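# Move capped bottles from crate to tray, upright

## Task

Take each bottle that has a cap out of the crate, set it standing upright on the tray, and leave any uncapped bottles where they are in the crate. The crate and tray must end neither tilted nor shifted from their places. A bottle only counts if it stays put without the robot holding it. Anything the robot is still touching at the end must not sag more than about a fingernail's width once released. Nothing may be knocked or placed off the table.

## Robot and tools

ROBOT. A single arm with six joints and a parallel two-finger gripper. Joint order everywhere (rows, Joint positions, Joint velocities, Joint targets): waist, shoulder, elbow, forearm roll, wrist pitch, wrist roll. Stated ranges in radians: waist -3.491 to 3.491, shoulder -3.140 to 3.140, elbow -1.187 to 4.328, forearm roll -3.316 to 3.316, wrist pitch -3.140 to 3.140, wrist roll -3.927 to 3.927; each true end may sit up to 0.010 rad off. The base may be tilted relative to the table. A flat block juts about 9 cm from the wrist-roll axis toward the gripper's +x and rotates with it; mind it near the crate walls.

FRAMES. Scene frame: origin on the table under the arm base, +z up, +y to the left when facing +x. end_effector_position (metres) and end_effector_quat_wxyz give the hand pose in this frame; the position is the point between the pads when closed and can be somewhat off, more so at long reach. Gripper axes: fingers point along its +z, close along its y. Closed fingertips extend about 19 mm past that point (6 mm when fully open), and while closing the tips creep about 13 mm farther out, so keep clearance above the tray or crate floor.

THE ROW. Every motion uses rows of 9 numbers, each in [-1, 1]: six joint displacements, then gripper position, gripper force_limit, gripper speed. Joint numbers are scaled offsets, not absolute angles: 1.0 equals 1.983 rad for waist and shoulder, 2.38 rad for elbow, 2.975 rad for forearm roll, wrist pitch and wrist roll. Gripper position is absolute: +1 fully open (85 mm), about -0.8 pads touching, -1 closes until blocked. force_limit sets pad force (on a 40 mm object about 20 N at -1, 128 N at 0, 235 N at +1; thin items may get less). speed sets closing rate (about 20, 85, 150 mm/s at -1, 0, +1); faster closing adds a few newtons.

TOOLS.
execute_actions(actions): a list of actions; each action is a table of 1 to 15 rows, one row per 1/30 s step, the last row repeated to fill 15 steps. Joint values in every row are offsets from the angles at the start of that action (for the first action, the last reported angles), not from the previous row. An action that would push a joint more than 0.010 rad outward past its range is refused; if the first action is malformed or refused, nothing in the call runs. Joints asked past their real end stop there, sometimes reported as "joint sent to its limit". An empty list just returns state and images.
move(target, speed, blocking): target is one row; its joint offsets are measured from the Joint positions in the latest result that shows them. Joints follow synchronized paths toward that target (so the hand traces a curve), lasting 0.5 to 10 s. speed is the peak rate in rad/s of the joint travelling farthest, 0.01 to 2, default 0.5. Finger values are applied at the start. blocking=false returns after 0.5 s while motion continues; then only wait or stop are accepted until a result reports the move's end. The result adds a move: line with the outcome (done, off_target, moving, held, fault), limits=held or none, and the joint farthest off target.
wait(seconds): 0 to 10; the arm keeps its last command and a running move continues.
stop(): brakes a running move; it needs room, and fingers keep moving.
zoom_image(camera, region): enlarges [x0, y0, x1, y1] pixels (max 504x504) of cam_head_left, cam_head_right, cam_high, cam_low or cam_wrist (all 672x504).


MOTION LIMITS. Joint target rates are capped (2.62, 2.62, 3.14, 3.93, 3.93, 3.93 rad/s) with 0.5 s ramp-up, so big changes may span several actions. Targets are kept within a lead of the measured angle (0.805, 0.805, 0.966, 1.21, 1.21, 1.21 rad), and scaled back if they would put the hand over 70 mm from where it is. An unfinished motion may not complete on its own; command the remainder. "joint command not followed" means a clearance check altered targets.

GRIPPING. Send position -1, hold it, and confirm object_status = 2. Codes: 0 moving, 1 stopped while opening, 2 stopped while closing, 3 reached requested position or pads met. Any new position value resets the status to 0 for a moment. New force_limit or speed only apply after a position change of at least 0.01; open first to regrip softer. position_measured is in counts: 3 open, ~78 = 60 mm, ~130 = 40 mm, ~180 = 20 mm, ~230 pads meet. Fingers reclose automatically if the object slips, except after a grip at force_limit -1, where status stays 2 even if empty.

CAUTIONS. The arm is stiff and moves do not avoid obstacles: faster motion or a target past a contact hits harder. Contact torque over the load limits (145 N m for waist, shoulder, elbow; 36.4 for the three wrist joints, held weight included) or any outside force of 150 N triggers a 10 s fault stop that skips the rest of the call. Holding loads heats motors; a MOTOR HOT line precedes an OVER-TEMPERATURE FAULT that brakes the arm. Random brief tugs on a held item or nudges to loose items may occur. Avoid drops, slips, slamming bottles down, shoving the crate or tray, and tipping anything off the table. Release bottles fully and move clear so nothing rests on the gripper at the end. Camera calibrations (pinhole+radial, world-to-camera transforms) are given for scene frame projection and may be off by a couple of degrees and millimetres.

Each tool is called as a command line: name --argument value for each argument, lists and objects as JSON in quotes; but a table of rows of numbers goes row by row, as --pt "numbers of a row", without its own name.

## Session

execute_actions --actions '[]'

Scene clock: 0.00 s.
end_effector_position=(+0.6867, -0.1321, +0.2925) position_measured=3 object_status=3 end_effector_quat_wxyz=(+0.112, -0.316, +0.934, +0.122)
Joint names: [waist, shoulder, elbow, forearm roll, wrist pitch, wrist roll]
Joint positions: [-0.194 -0.132  0.376 -0.48  -1.504  0.946]
Joint velocities: [0.001 0.001 0.    0.    0.    0.   ]
Joint targets: [-0.194 -0.132 0.376 -0.480 -1.504 0.946]
camera_calibration (this result's frames):
cam_wrist: T_world_to_cam=[[-0.657645, 0.734605, 0.166908, 0.492361], [0.677548, 0.479942, 0.557301, -0.536733], [0.32929, 0.479594, -0.813362, 0.225779], [0, 0, 0, 1]] pos_world=[0.613115, -0.212372, 0.400583]

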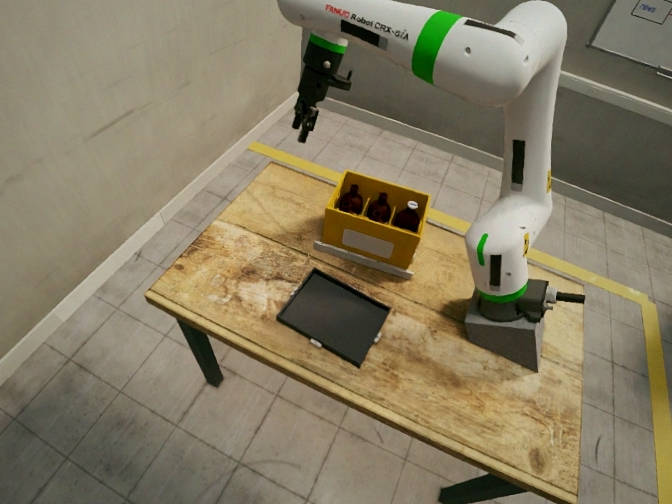

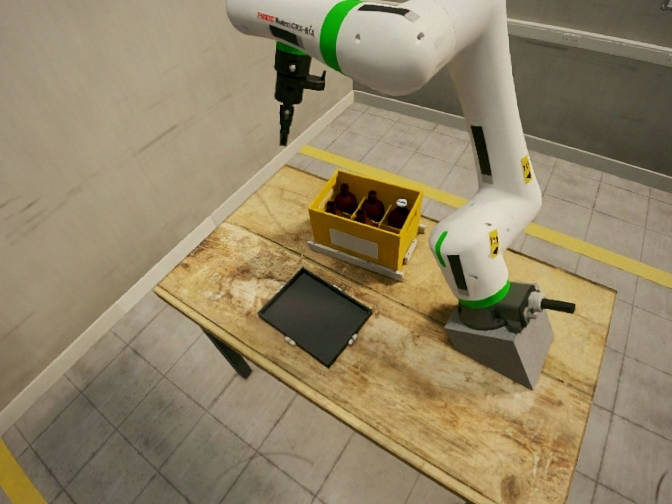

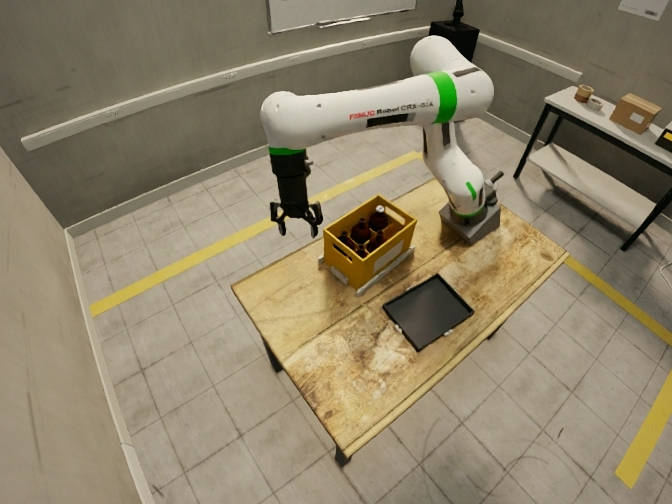

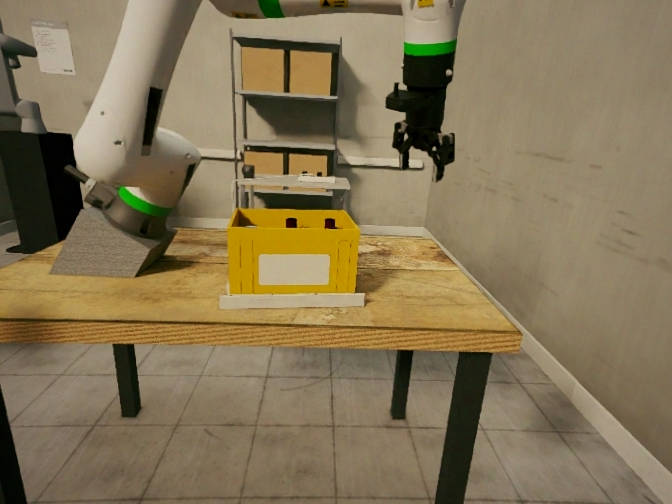

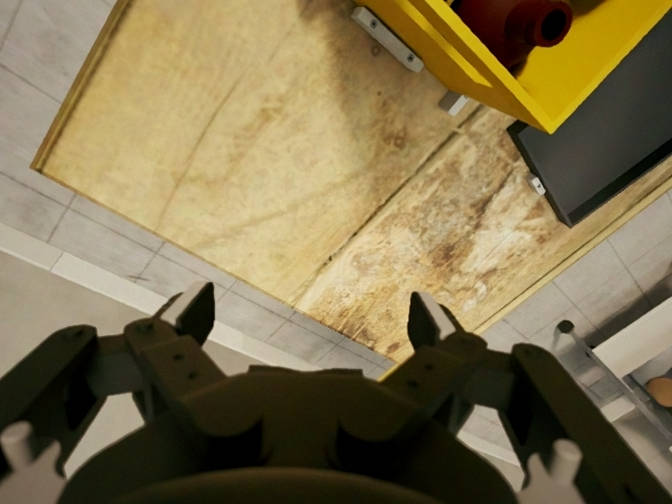

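zoom_image --camera "cam_head_left" --region '[260, 160, 450, 370]'

zoom_image --camera "cam_high" --region '[310, 180, 490, 370]'

zoom_image --camera "cam_head_right" --region '[290, 160, 440, 290]'

zoom_image --camera "cam_low" --region '[200, 180, 380, 315]'

Region (260, 160, 450, 370) of cam_head_left's 672x504 image, scaled by 2.400, with more detail than that image has; it fills the left 456 columns of this view, and the rest is white.

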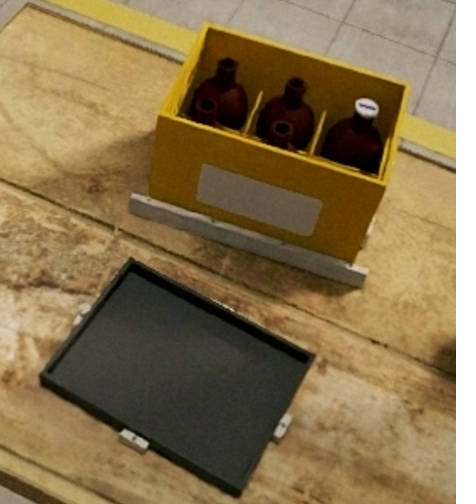

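Region (310, 180, 490, 370) of cam_high's 672x504 image, scaled by 2.653, with more detail than that image has; it fills the left 477 columns of this view, and the rest is white.

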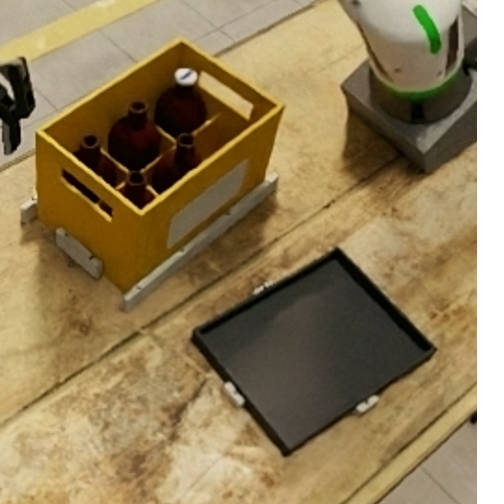

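Region (290, 160, 440, 290) of cam_head_right's 672x504 image, scaled by 3.360, with more detail than that image has; it fills the top 437 rows of this view, and the rest is white.

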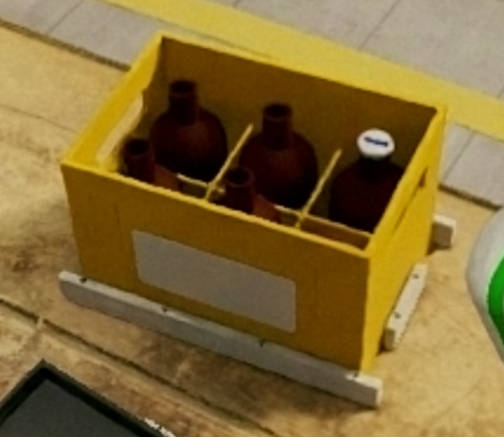

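Region (200, 180, 380, 315) of cam_low's 672x504 image, scaled by 2.800, with more detail than that image has; it fills the top 378 rows of this view, and the rest is white.

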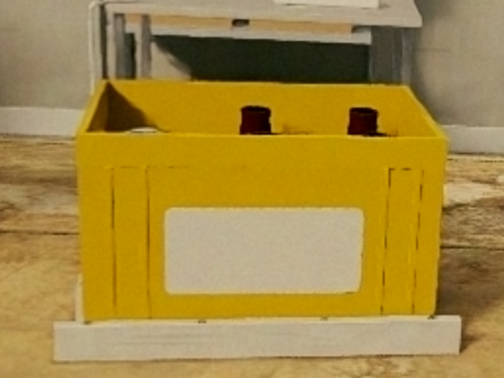

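move --target '[0.14594, -0.25875, -0.38071, 0.19439, -0.01382, -0.24397, 0.03, -0.4, 0]' --speed 1.1

zoom_image --camera "cam_wrist" --region '[200, 180, 440, 400]'

zoom_image --camera "cam_low" --region '[210, 150, 330, 240]'

Scene clock: 36.87 s.
end_effector_position=(+0.3209, -0.1701, +0.2200) position_measured=126 object_status=3 end_effector_quat_wxyz=(-0.207, -0.106, +0.972, -0.022)
Joint names: [waist, shoulder, elbow, forearm roll, wrist pitch, wrist roll]
Joint positions: [ 0.096 -0.645 -0.53   0.099 -1.545  0.22 ]
Joint velocities: [-0.001 -0.    -0.001 -0.001 -0.    -0.   ]
Joint targets: [0.096 -0.645 -0.530 0.099 -1.545 0.220]
move: done; limits=none; farthest joint: the elbow, 0.001 radians from its target (0.907 radians at the start)
camera_calibration (this result's frames):
cam_wrist: T_world_to_cam=[[-0.247906, 0.967807, 0.0434944, 0.227153], [0.96022, 0.251423, -0.121511, -0.210512], [-0.128534, 0.011641, -0.991637, 0.412023], [0, 0, 0, 1]] pos_world=[0.31141, -0.171709, 0.373118]

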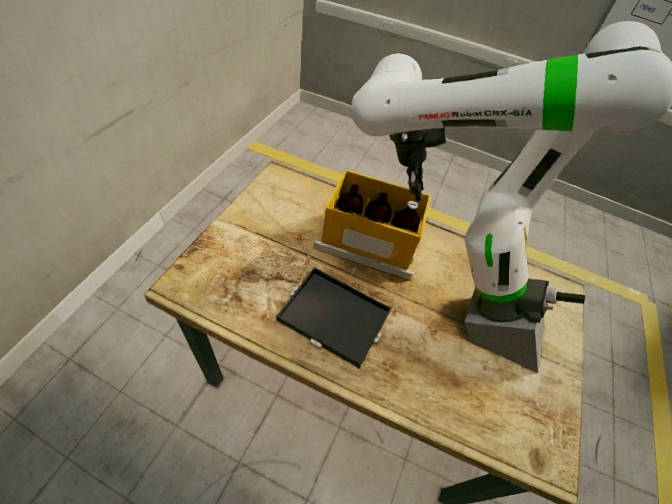

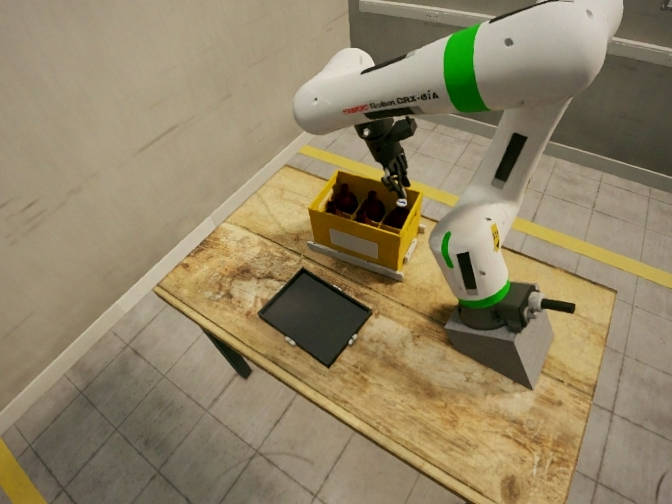

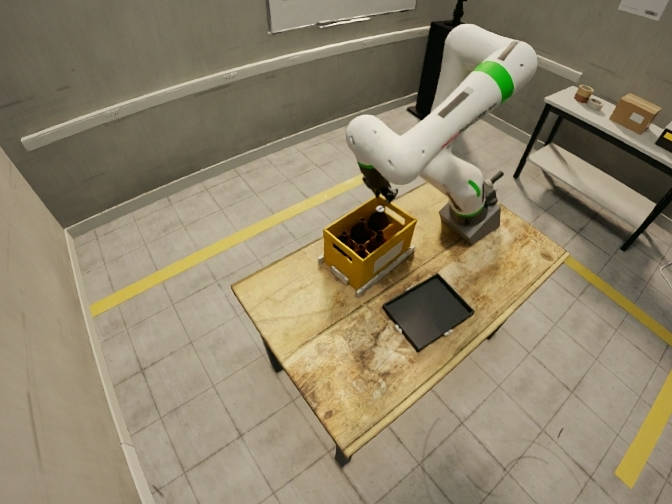

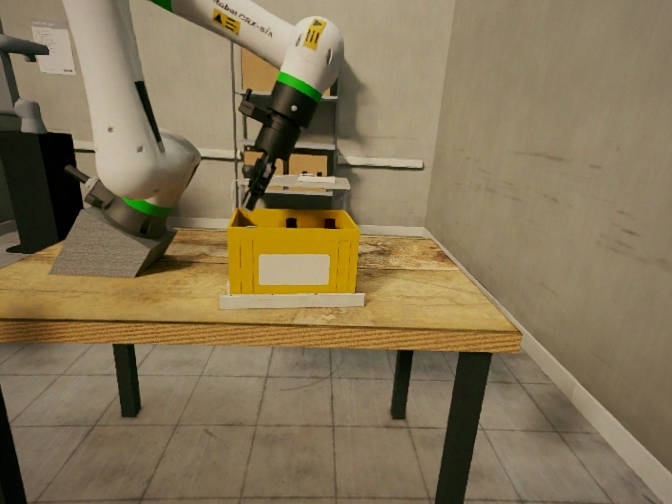

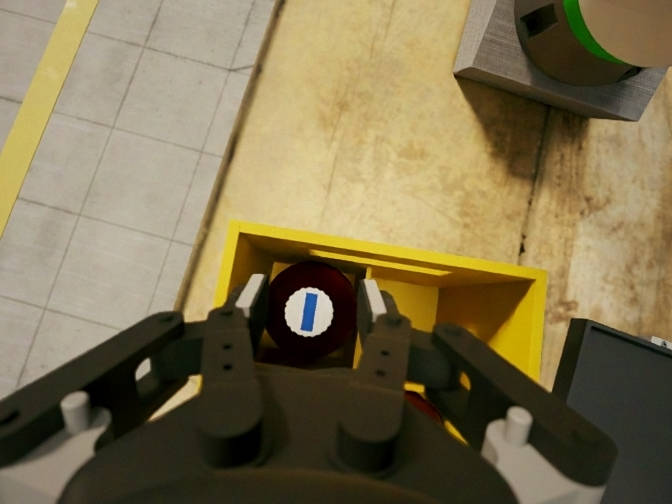

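Region (200, 180, 440, 400) of cam_wrist's 672x504 image, scaled by 2.100, with more detail than that image has; it fills the top 462 rows of this view, and the rest is white.

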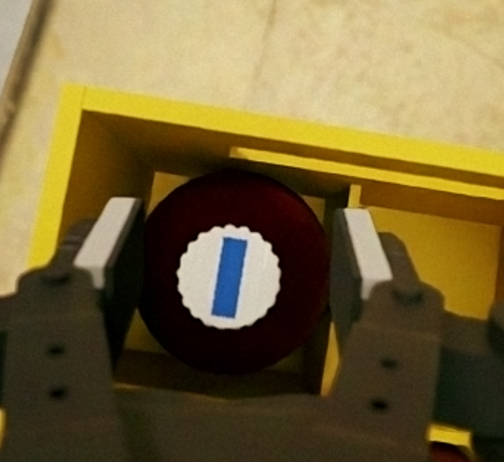

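Region (210, 150, 330, 240) of cam_low's 672x504 image, scaled by 4.200, with more detail than that image has; it fills the top 378 rows of this view, and the rest is white.

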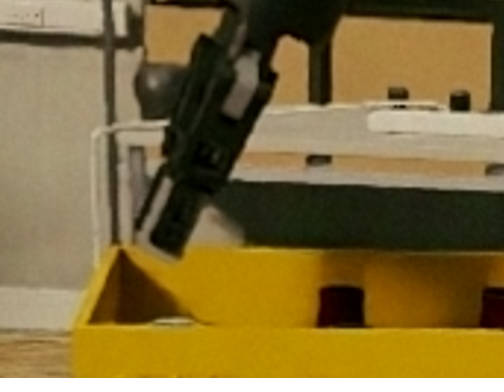

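move --target '[-0.006, 0.0445, -0.0315, 0.0005, 0.0546, -0.0055, 0.03, -0.4, 0]' --speed 0.3

zoom_image --camera "cam_wrist" --region '[200, 180, 440, 400]'

zoom_image --camera "cam_head_right" --region '[350, 150, 450, 250]'

Scene clock: 50.53 s.
end_effector_position=(+0.3226, -0.1731, +0.1610) position_measured=126 object_status=3 end_effector_quat_wxyz=(-0.208, -0.100, +0.973, -0.024)
Joint names: [waist, shoulder, elbow, forearm roll, wrist pitch, wrist roll]
Joint positions: [ 0.084 -0.557 -0.604  0.1   -1.383  0.204]
Joint velocities: [-0.001  0.001 -0.     0.001  0.001 -0.   ]
Joint targets: [0.084 -0.557 -0.604 0.100 -1.383 0.204]
move: done; limits=none; farthest joint: the elbow, 0.001 radians from its target (0.075 radians at the start)
camera_calibration (this result's frames):
cam_wrist: T_world_to_cam=[[-0.237894, 0.97056, 0.0376743, 0.231175], [0.962742, 0.240757, -0.123139, -0.220984], [-0.128584, 0.00697657, -0.991674, 0.352998], [0, 0, 0, 1]] pos_world=[0.313135, -0.173628, 0.314138]

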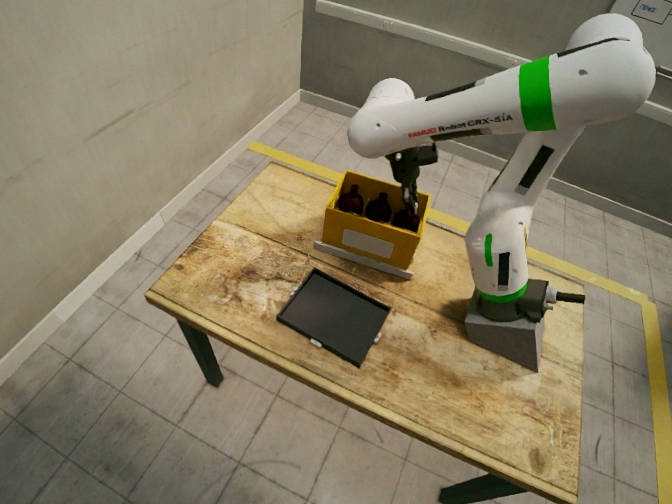

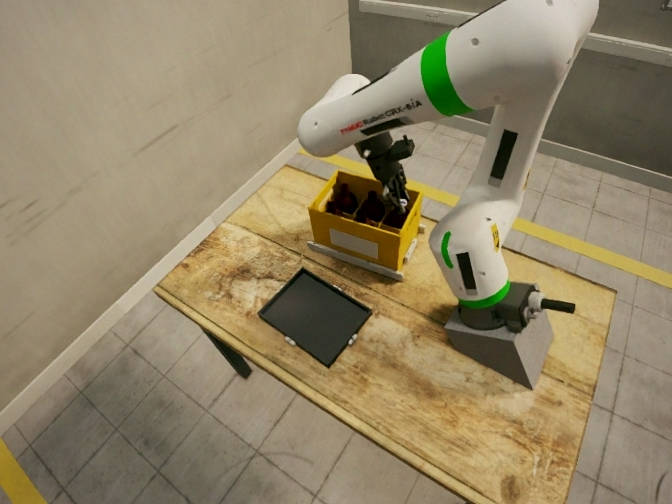

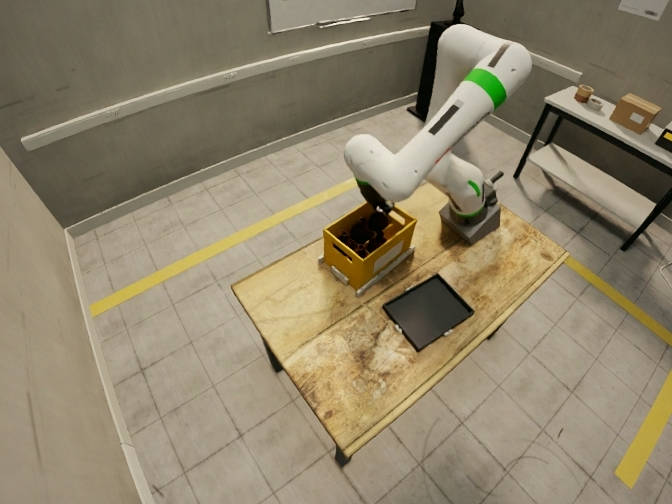

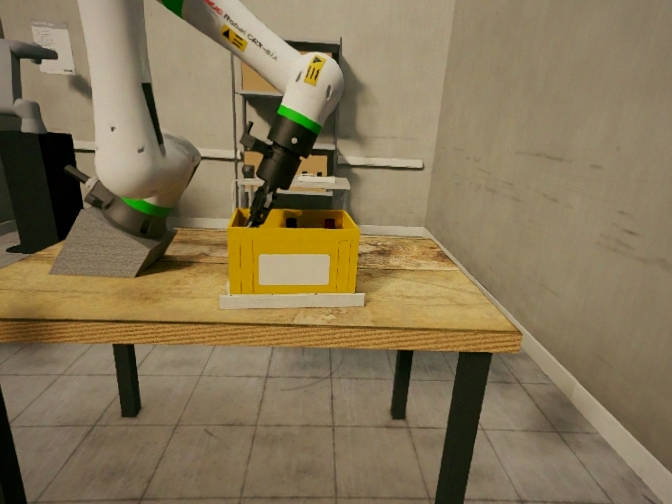

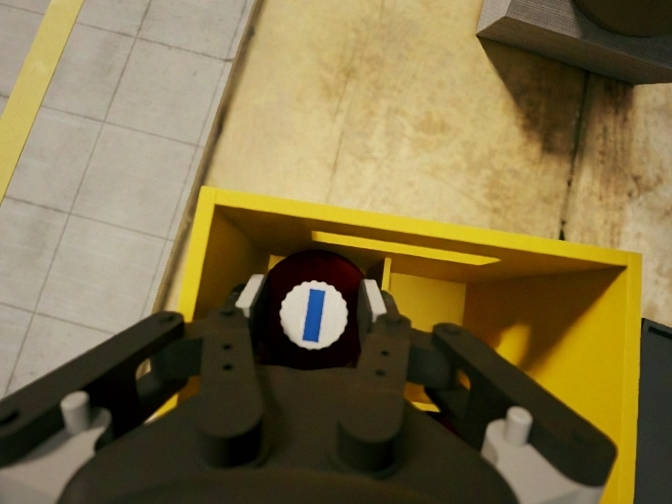

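Region (200, 180, 440, 400) of cam_wrist's 672x504 image, scaled by 2.100, with more detail than that image has; it fills the top 462 rows of this view, and the rest is white.

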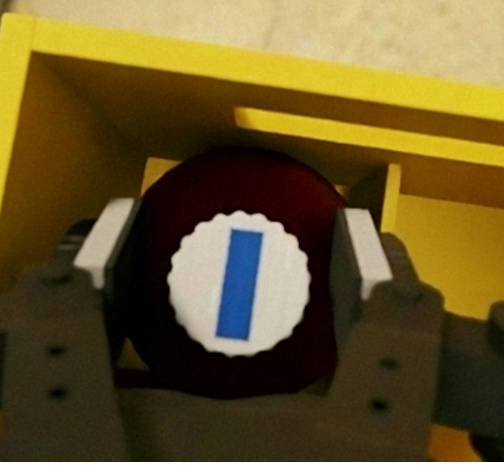

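Region (350, 150, 450, 250) of cam_head_right's 672x504 image, scaled by 5.040, with more detail than that image has.

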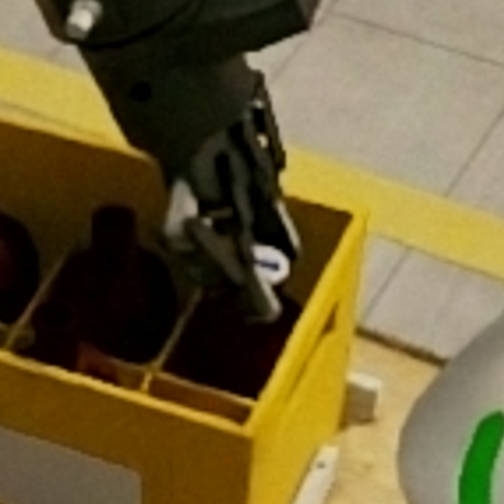

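execute_actions --actions '[[[0.001,0,0,0,0,0,-1,-0.4,-0.2]]]'

Scene clock: 52.87 s.
end_effector_position=(+0.3229, -0.1726, +0.1608) position_measured=167 object_status=2 end_effector_quat_wxyz=(-0.208, -0.101, +0.973, -0.024)
Joint names: [waist, shoulder, elbow, forearm roll, wrist pitch, wrist roll]
Joint positions: [ 0.086 -0.557 -0.604  0.1   -1.383  0.204]
Joint velocities: [-0.002 -0.001 -0.     0.    -0.     0.   ]
Joint targets: [0.086 -0.557 -0.604 0.100 -1.383 0.204]
Step readings (joint positions):
0: [0.084 -0.557 -0.604 0.100 -1.383 0.204]
1: [0.084 -0.557 -0.604 0.100 -1.383 0.204]
2: [0.084 -0.557 -0.604 0.100 -1.383 0.204]
4: [0.085 -0.557 -0.604 0.100 -1.383 0.204]
8: [0.086 -0.557 -0.604 0.100 -1.383 0.204]
15: Joint positions above
camera_calibration (this result's frames):
cam_wrist: T_world_to_cam=[[-0.239524, 0.97012, 0.0386701, 0.231056], [0.962339, 0.242501, -0.122872, -0.221013], [-0.128578, 0.00778302, -0.991669, 0.35298], [0, 0, 0, 1]] pos_world=[0.313418, -0.173303, 0.313949]

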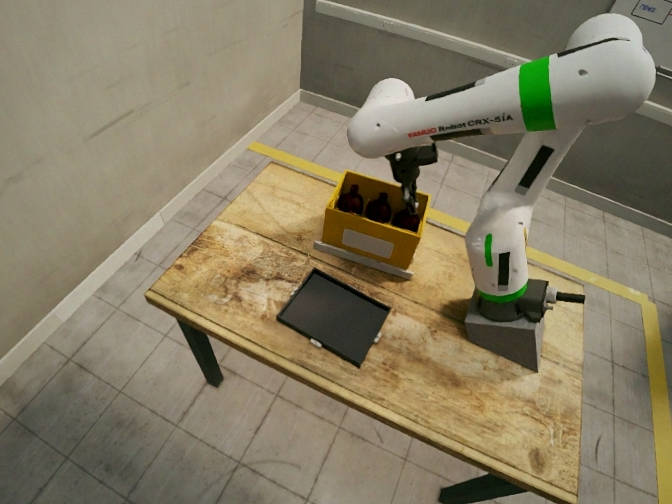

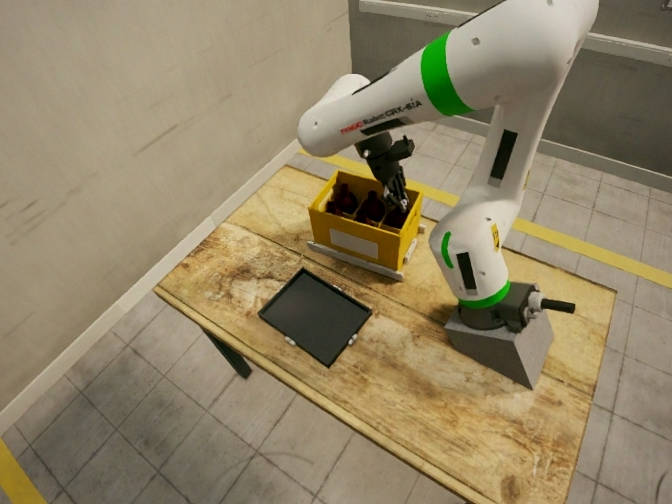

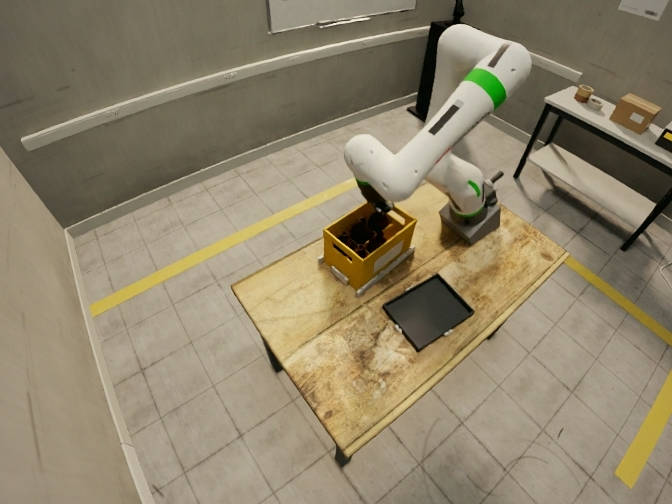

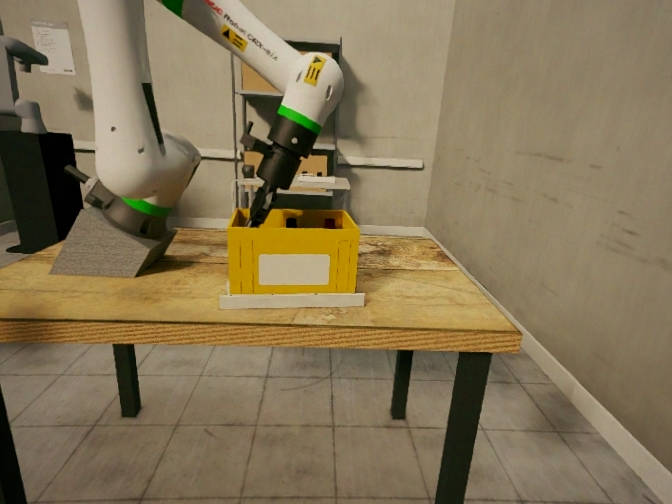

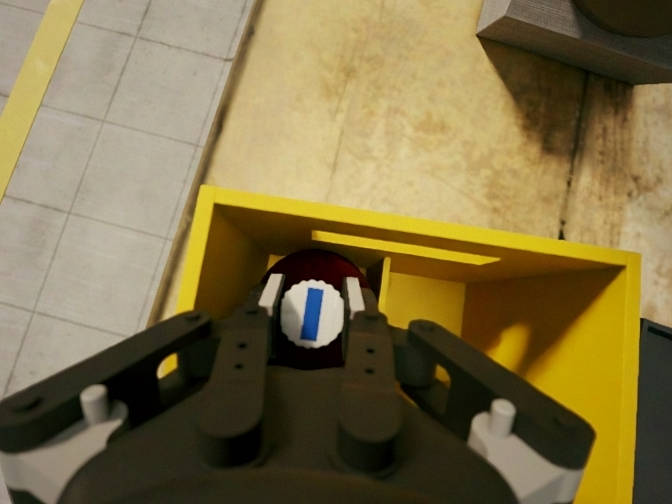

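move --target '[0, -0.0569, 0.0588, -0.0005, -0.0846, 0.0084, -1, -0.4, -0.2]' --speed 0.55

Scene clock: 82.43 s.
end_effector_position=(+0.3230, -0.1722, +0.2558) position_measured=167 object_status=2 end_effector_quat_wxyz=(-0.208, -0.101, +0.973, -0.024)
Joint names: [waist, shoulder, elbow, forearm roll, wrist pitch, wrist roll]
Joint positions: [ 0.086 -0.669 -0.465  0.099 -1.634  0.229]
Joint velocities: [-0.003  0.001  0.001  0.001 -0.001  0.   ]
Joint targets: [0.086 -0.670 -0.465 0.099 -1.634 0.229]
move: done; limits=none; farthest joint: the elbow, 0.001 radians from its target (0.140 radians at the start)
camera_calibration (this result's frames):
cam_wrist: T_world_to_cam=[[-0.239472, 0.970133, 0.0386696, 0.227052], [0.962334, 0.24245, -0.123007, -0.20949], [-0.128708, 0.00775647, -0.991652, 0.447183], [0, 0, 0, 1]] pos_world=[0.313528, -0.172948, 0.408902]

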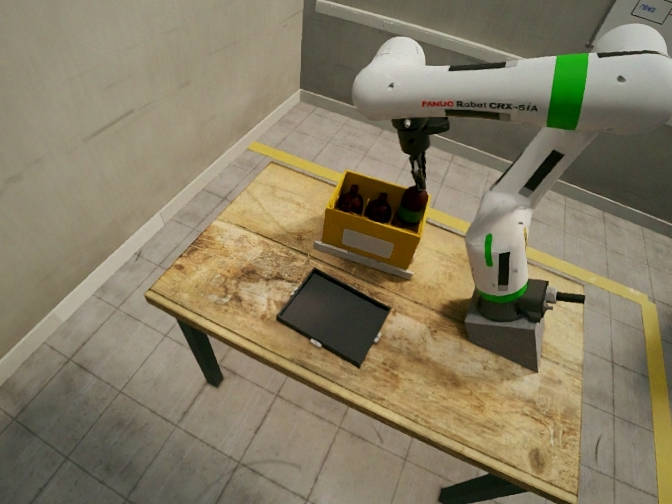

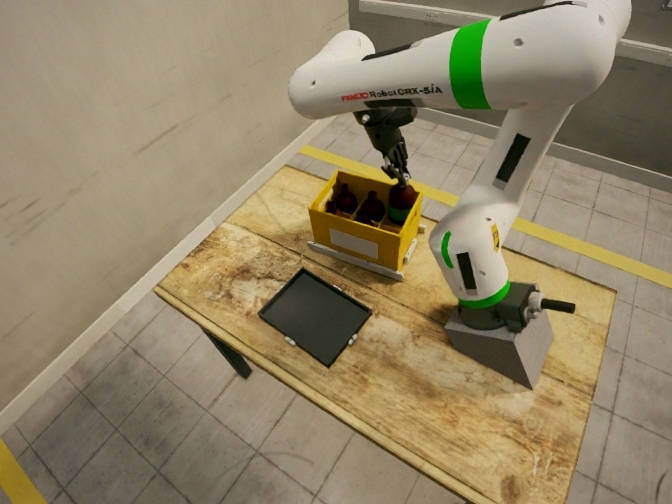

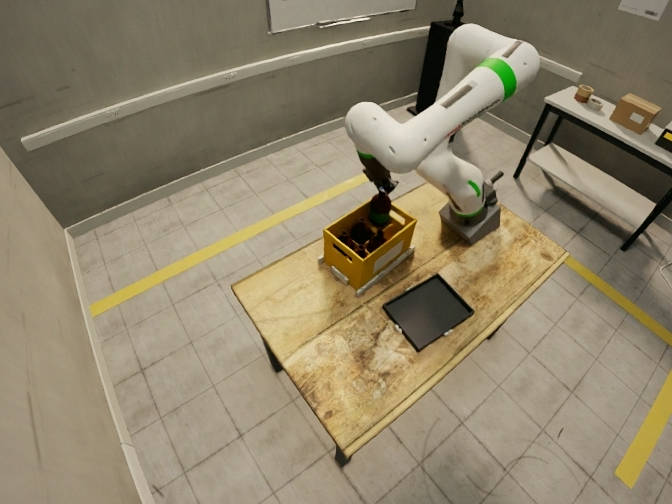

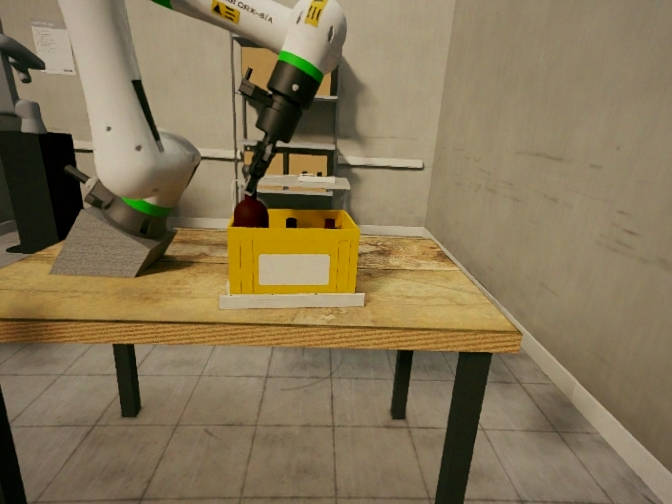

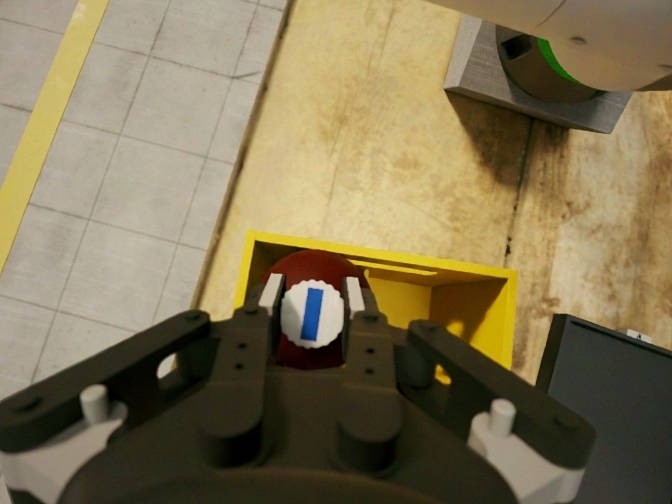

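execute_actions --actions '[]'

Scene clock: 91.00 s.
end_effector_position=(+0.3230, -0.1722, +0.2558) position_measured=167 object_status=2 end_effector_quat_wxyz=(-0.208, -0.101, +0.973, -0.024)
Joint names: [waist, shoulder, elbow, forearm roll, wrist pitch, wrist roll]
Joint positions: [ 0.086 -0.67  -0.465  0.099 -1.635  0.229]
Joint velocities: [ 0.001 -0.001 -0.002  0.     0.    -0.   ]
Joint targets: [0.086 -0.670 -0.465 0.099 -1.634 0.229]
camera_calibration (this result's frames):
cam_wrist: T_world_to_cam=[[-0.239432, 0.970147, 0.0385755, 0.227087], [0.962345, 0.242398, -0.123023, -0.209465], [-0.128701, 0.00766734, -0.991654, 0.447242], [0, 0, 0, 1]] pos_world=[0.31351, -0.172963, 0.40898]

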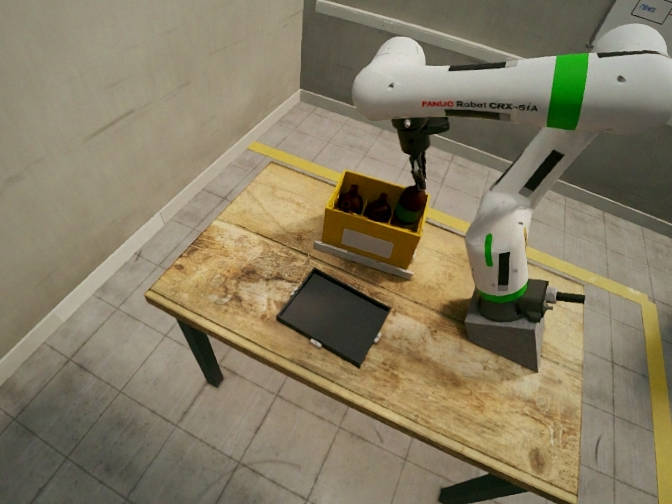

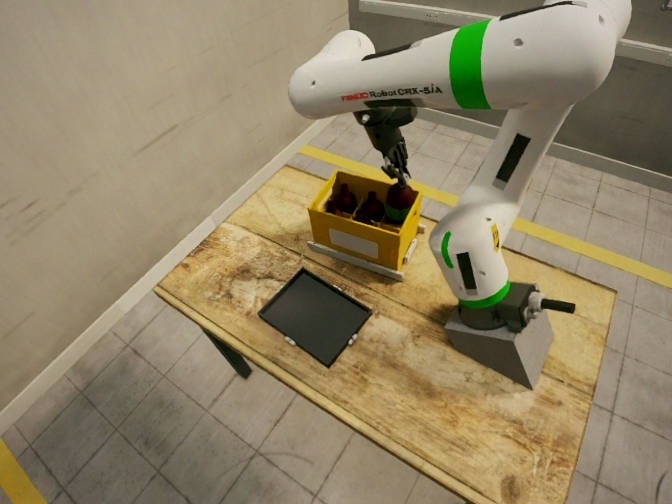

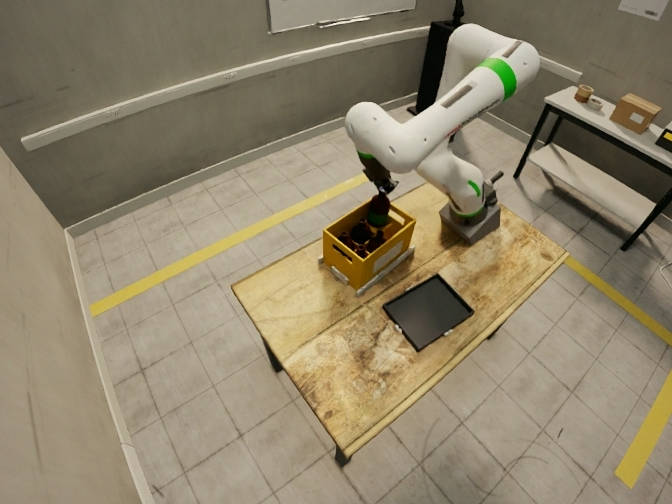

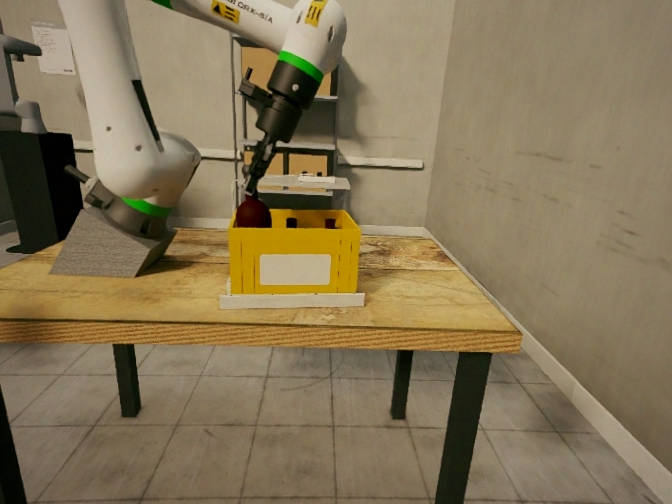

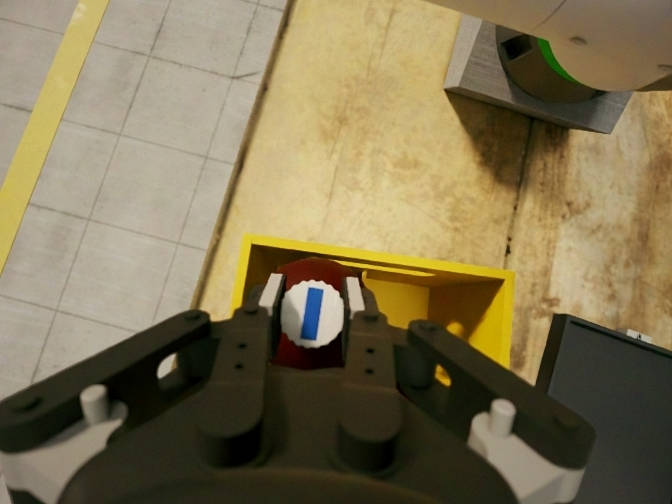

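move --target '[0,-0.0238,0.0723,0.0012,-0.0732,0.0075,-1,-0.4,-0.2]' --speed 0.6

Scene clock: 93.30 s.
end_effector_position=(+0.3231, -0.1718, +0.3457) position_measured=167 object_status=2 end_effector_quat_wxyz=(-0.208, -0.101, +0.973, -0.024)
Joint names: [waist, shoulder, elbow, forearm roll, wrist pitch, wrist roll]
Joint positions: [ 0.086 -0.717 -0.293  0.102 -1.853  0.251]
Joint velocities: [-0.001 -0.005  0.002  0.002 -0.004 -0.   ]
Joint targets: [0.086 -0.717 -0.292 0.102 -1.852 0.251]
move: done; limits=none; farthest joint: the waist, 0.000 radians from its target (0.000 radians at the start)
camera_calibration (this result's frames):
cam_wrist: T_world_to_cam=[[-0.239391, 0.97015, 0.0387405, 0.223149], [0.96235, 0.242379, -0.123022, -0.198645], [-0.128739, 0.00783168, -0.991648, 0.536386], [0, 0, 0, 1]] pos_world=[0.31364, -0.172541, 0.498824]

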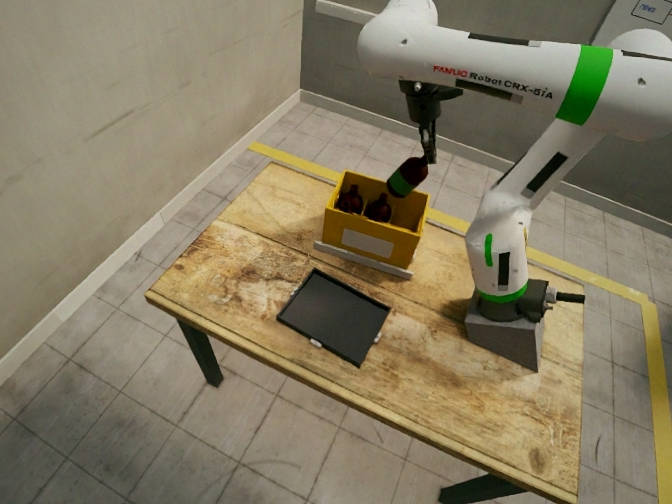

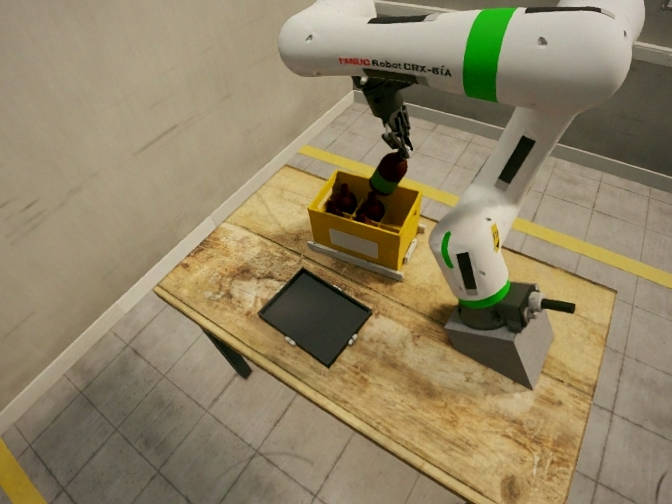

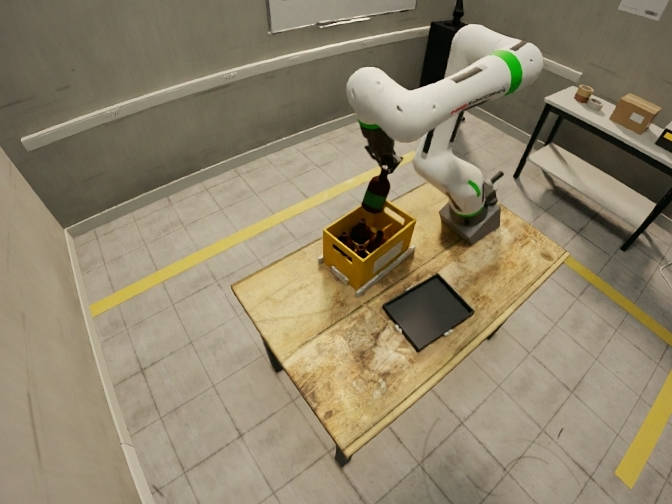

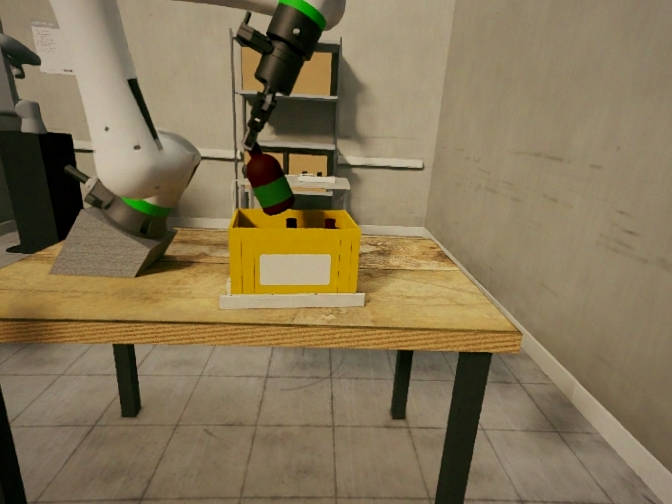

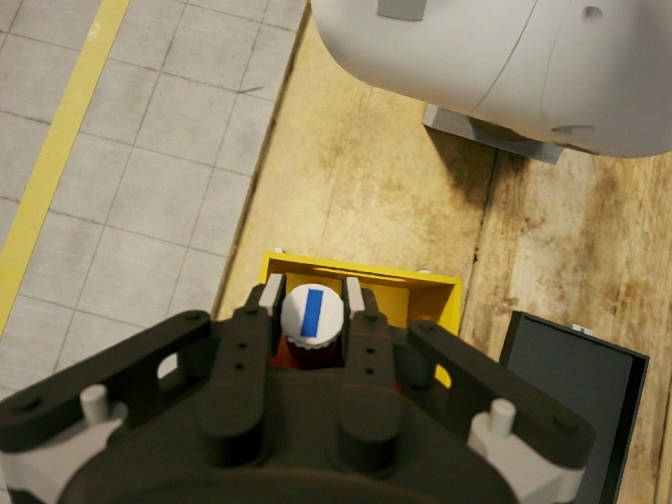

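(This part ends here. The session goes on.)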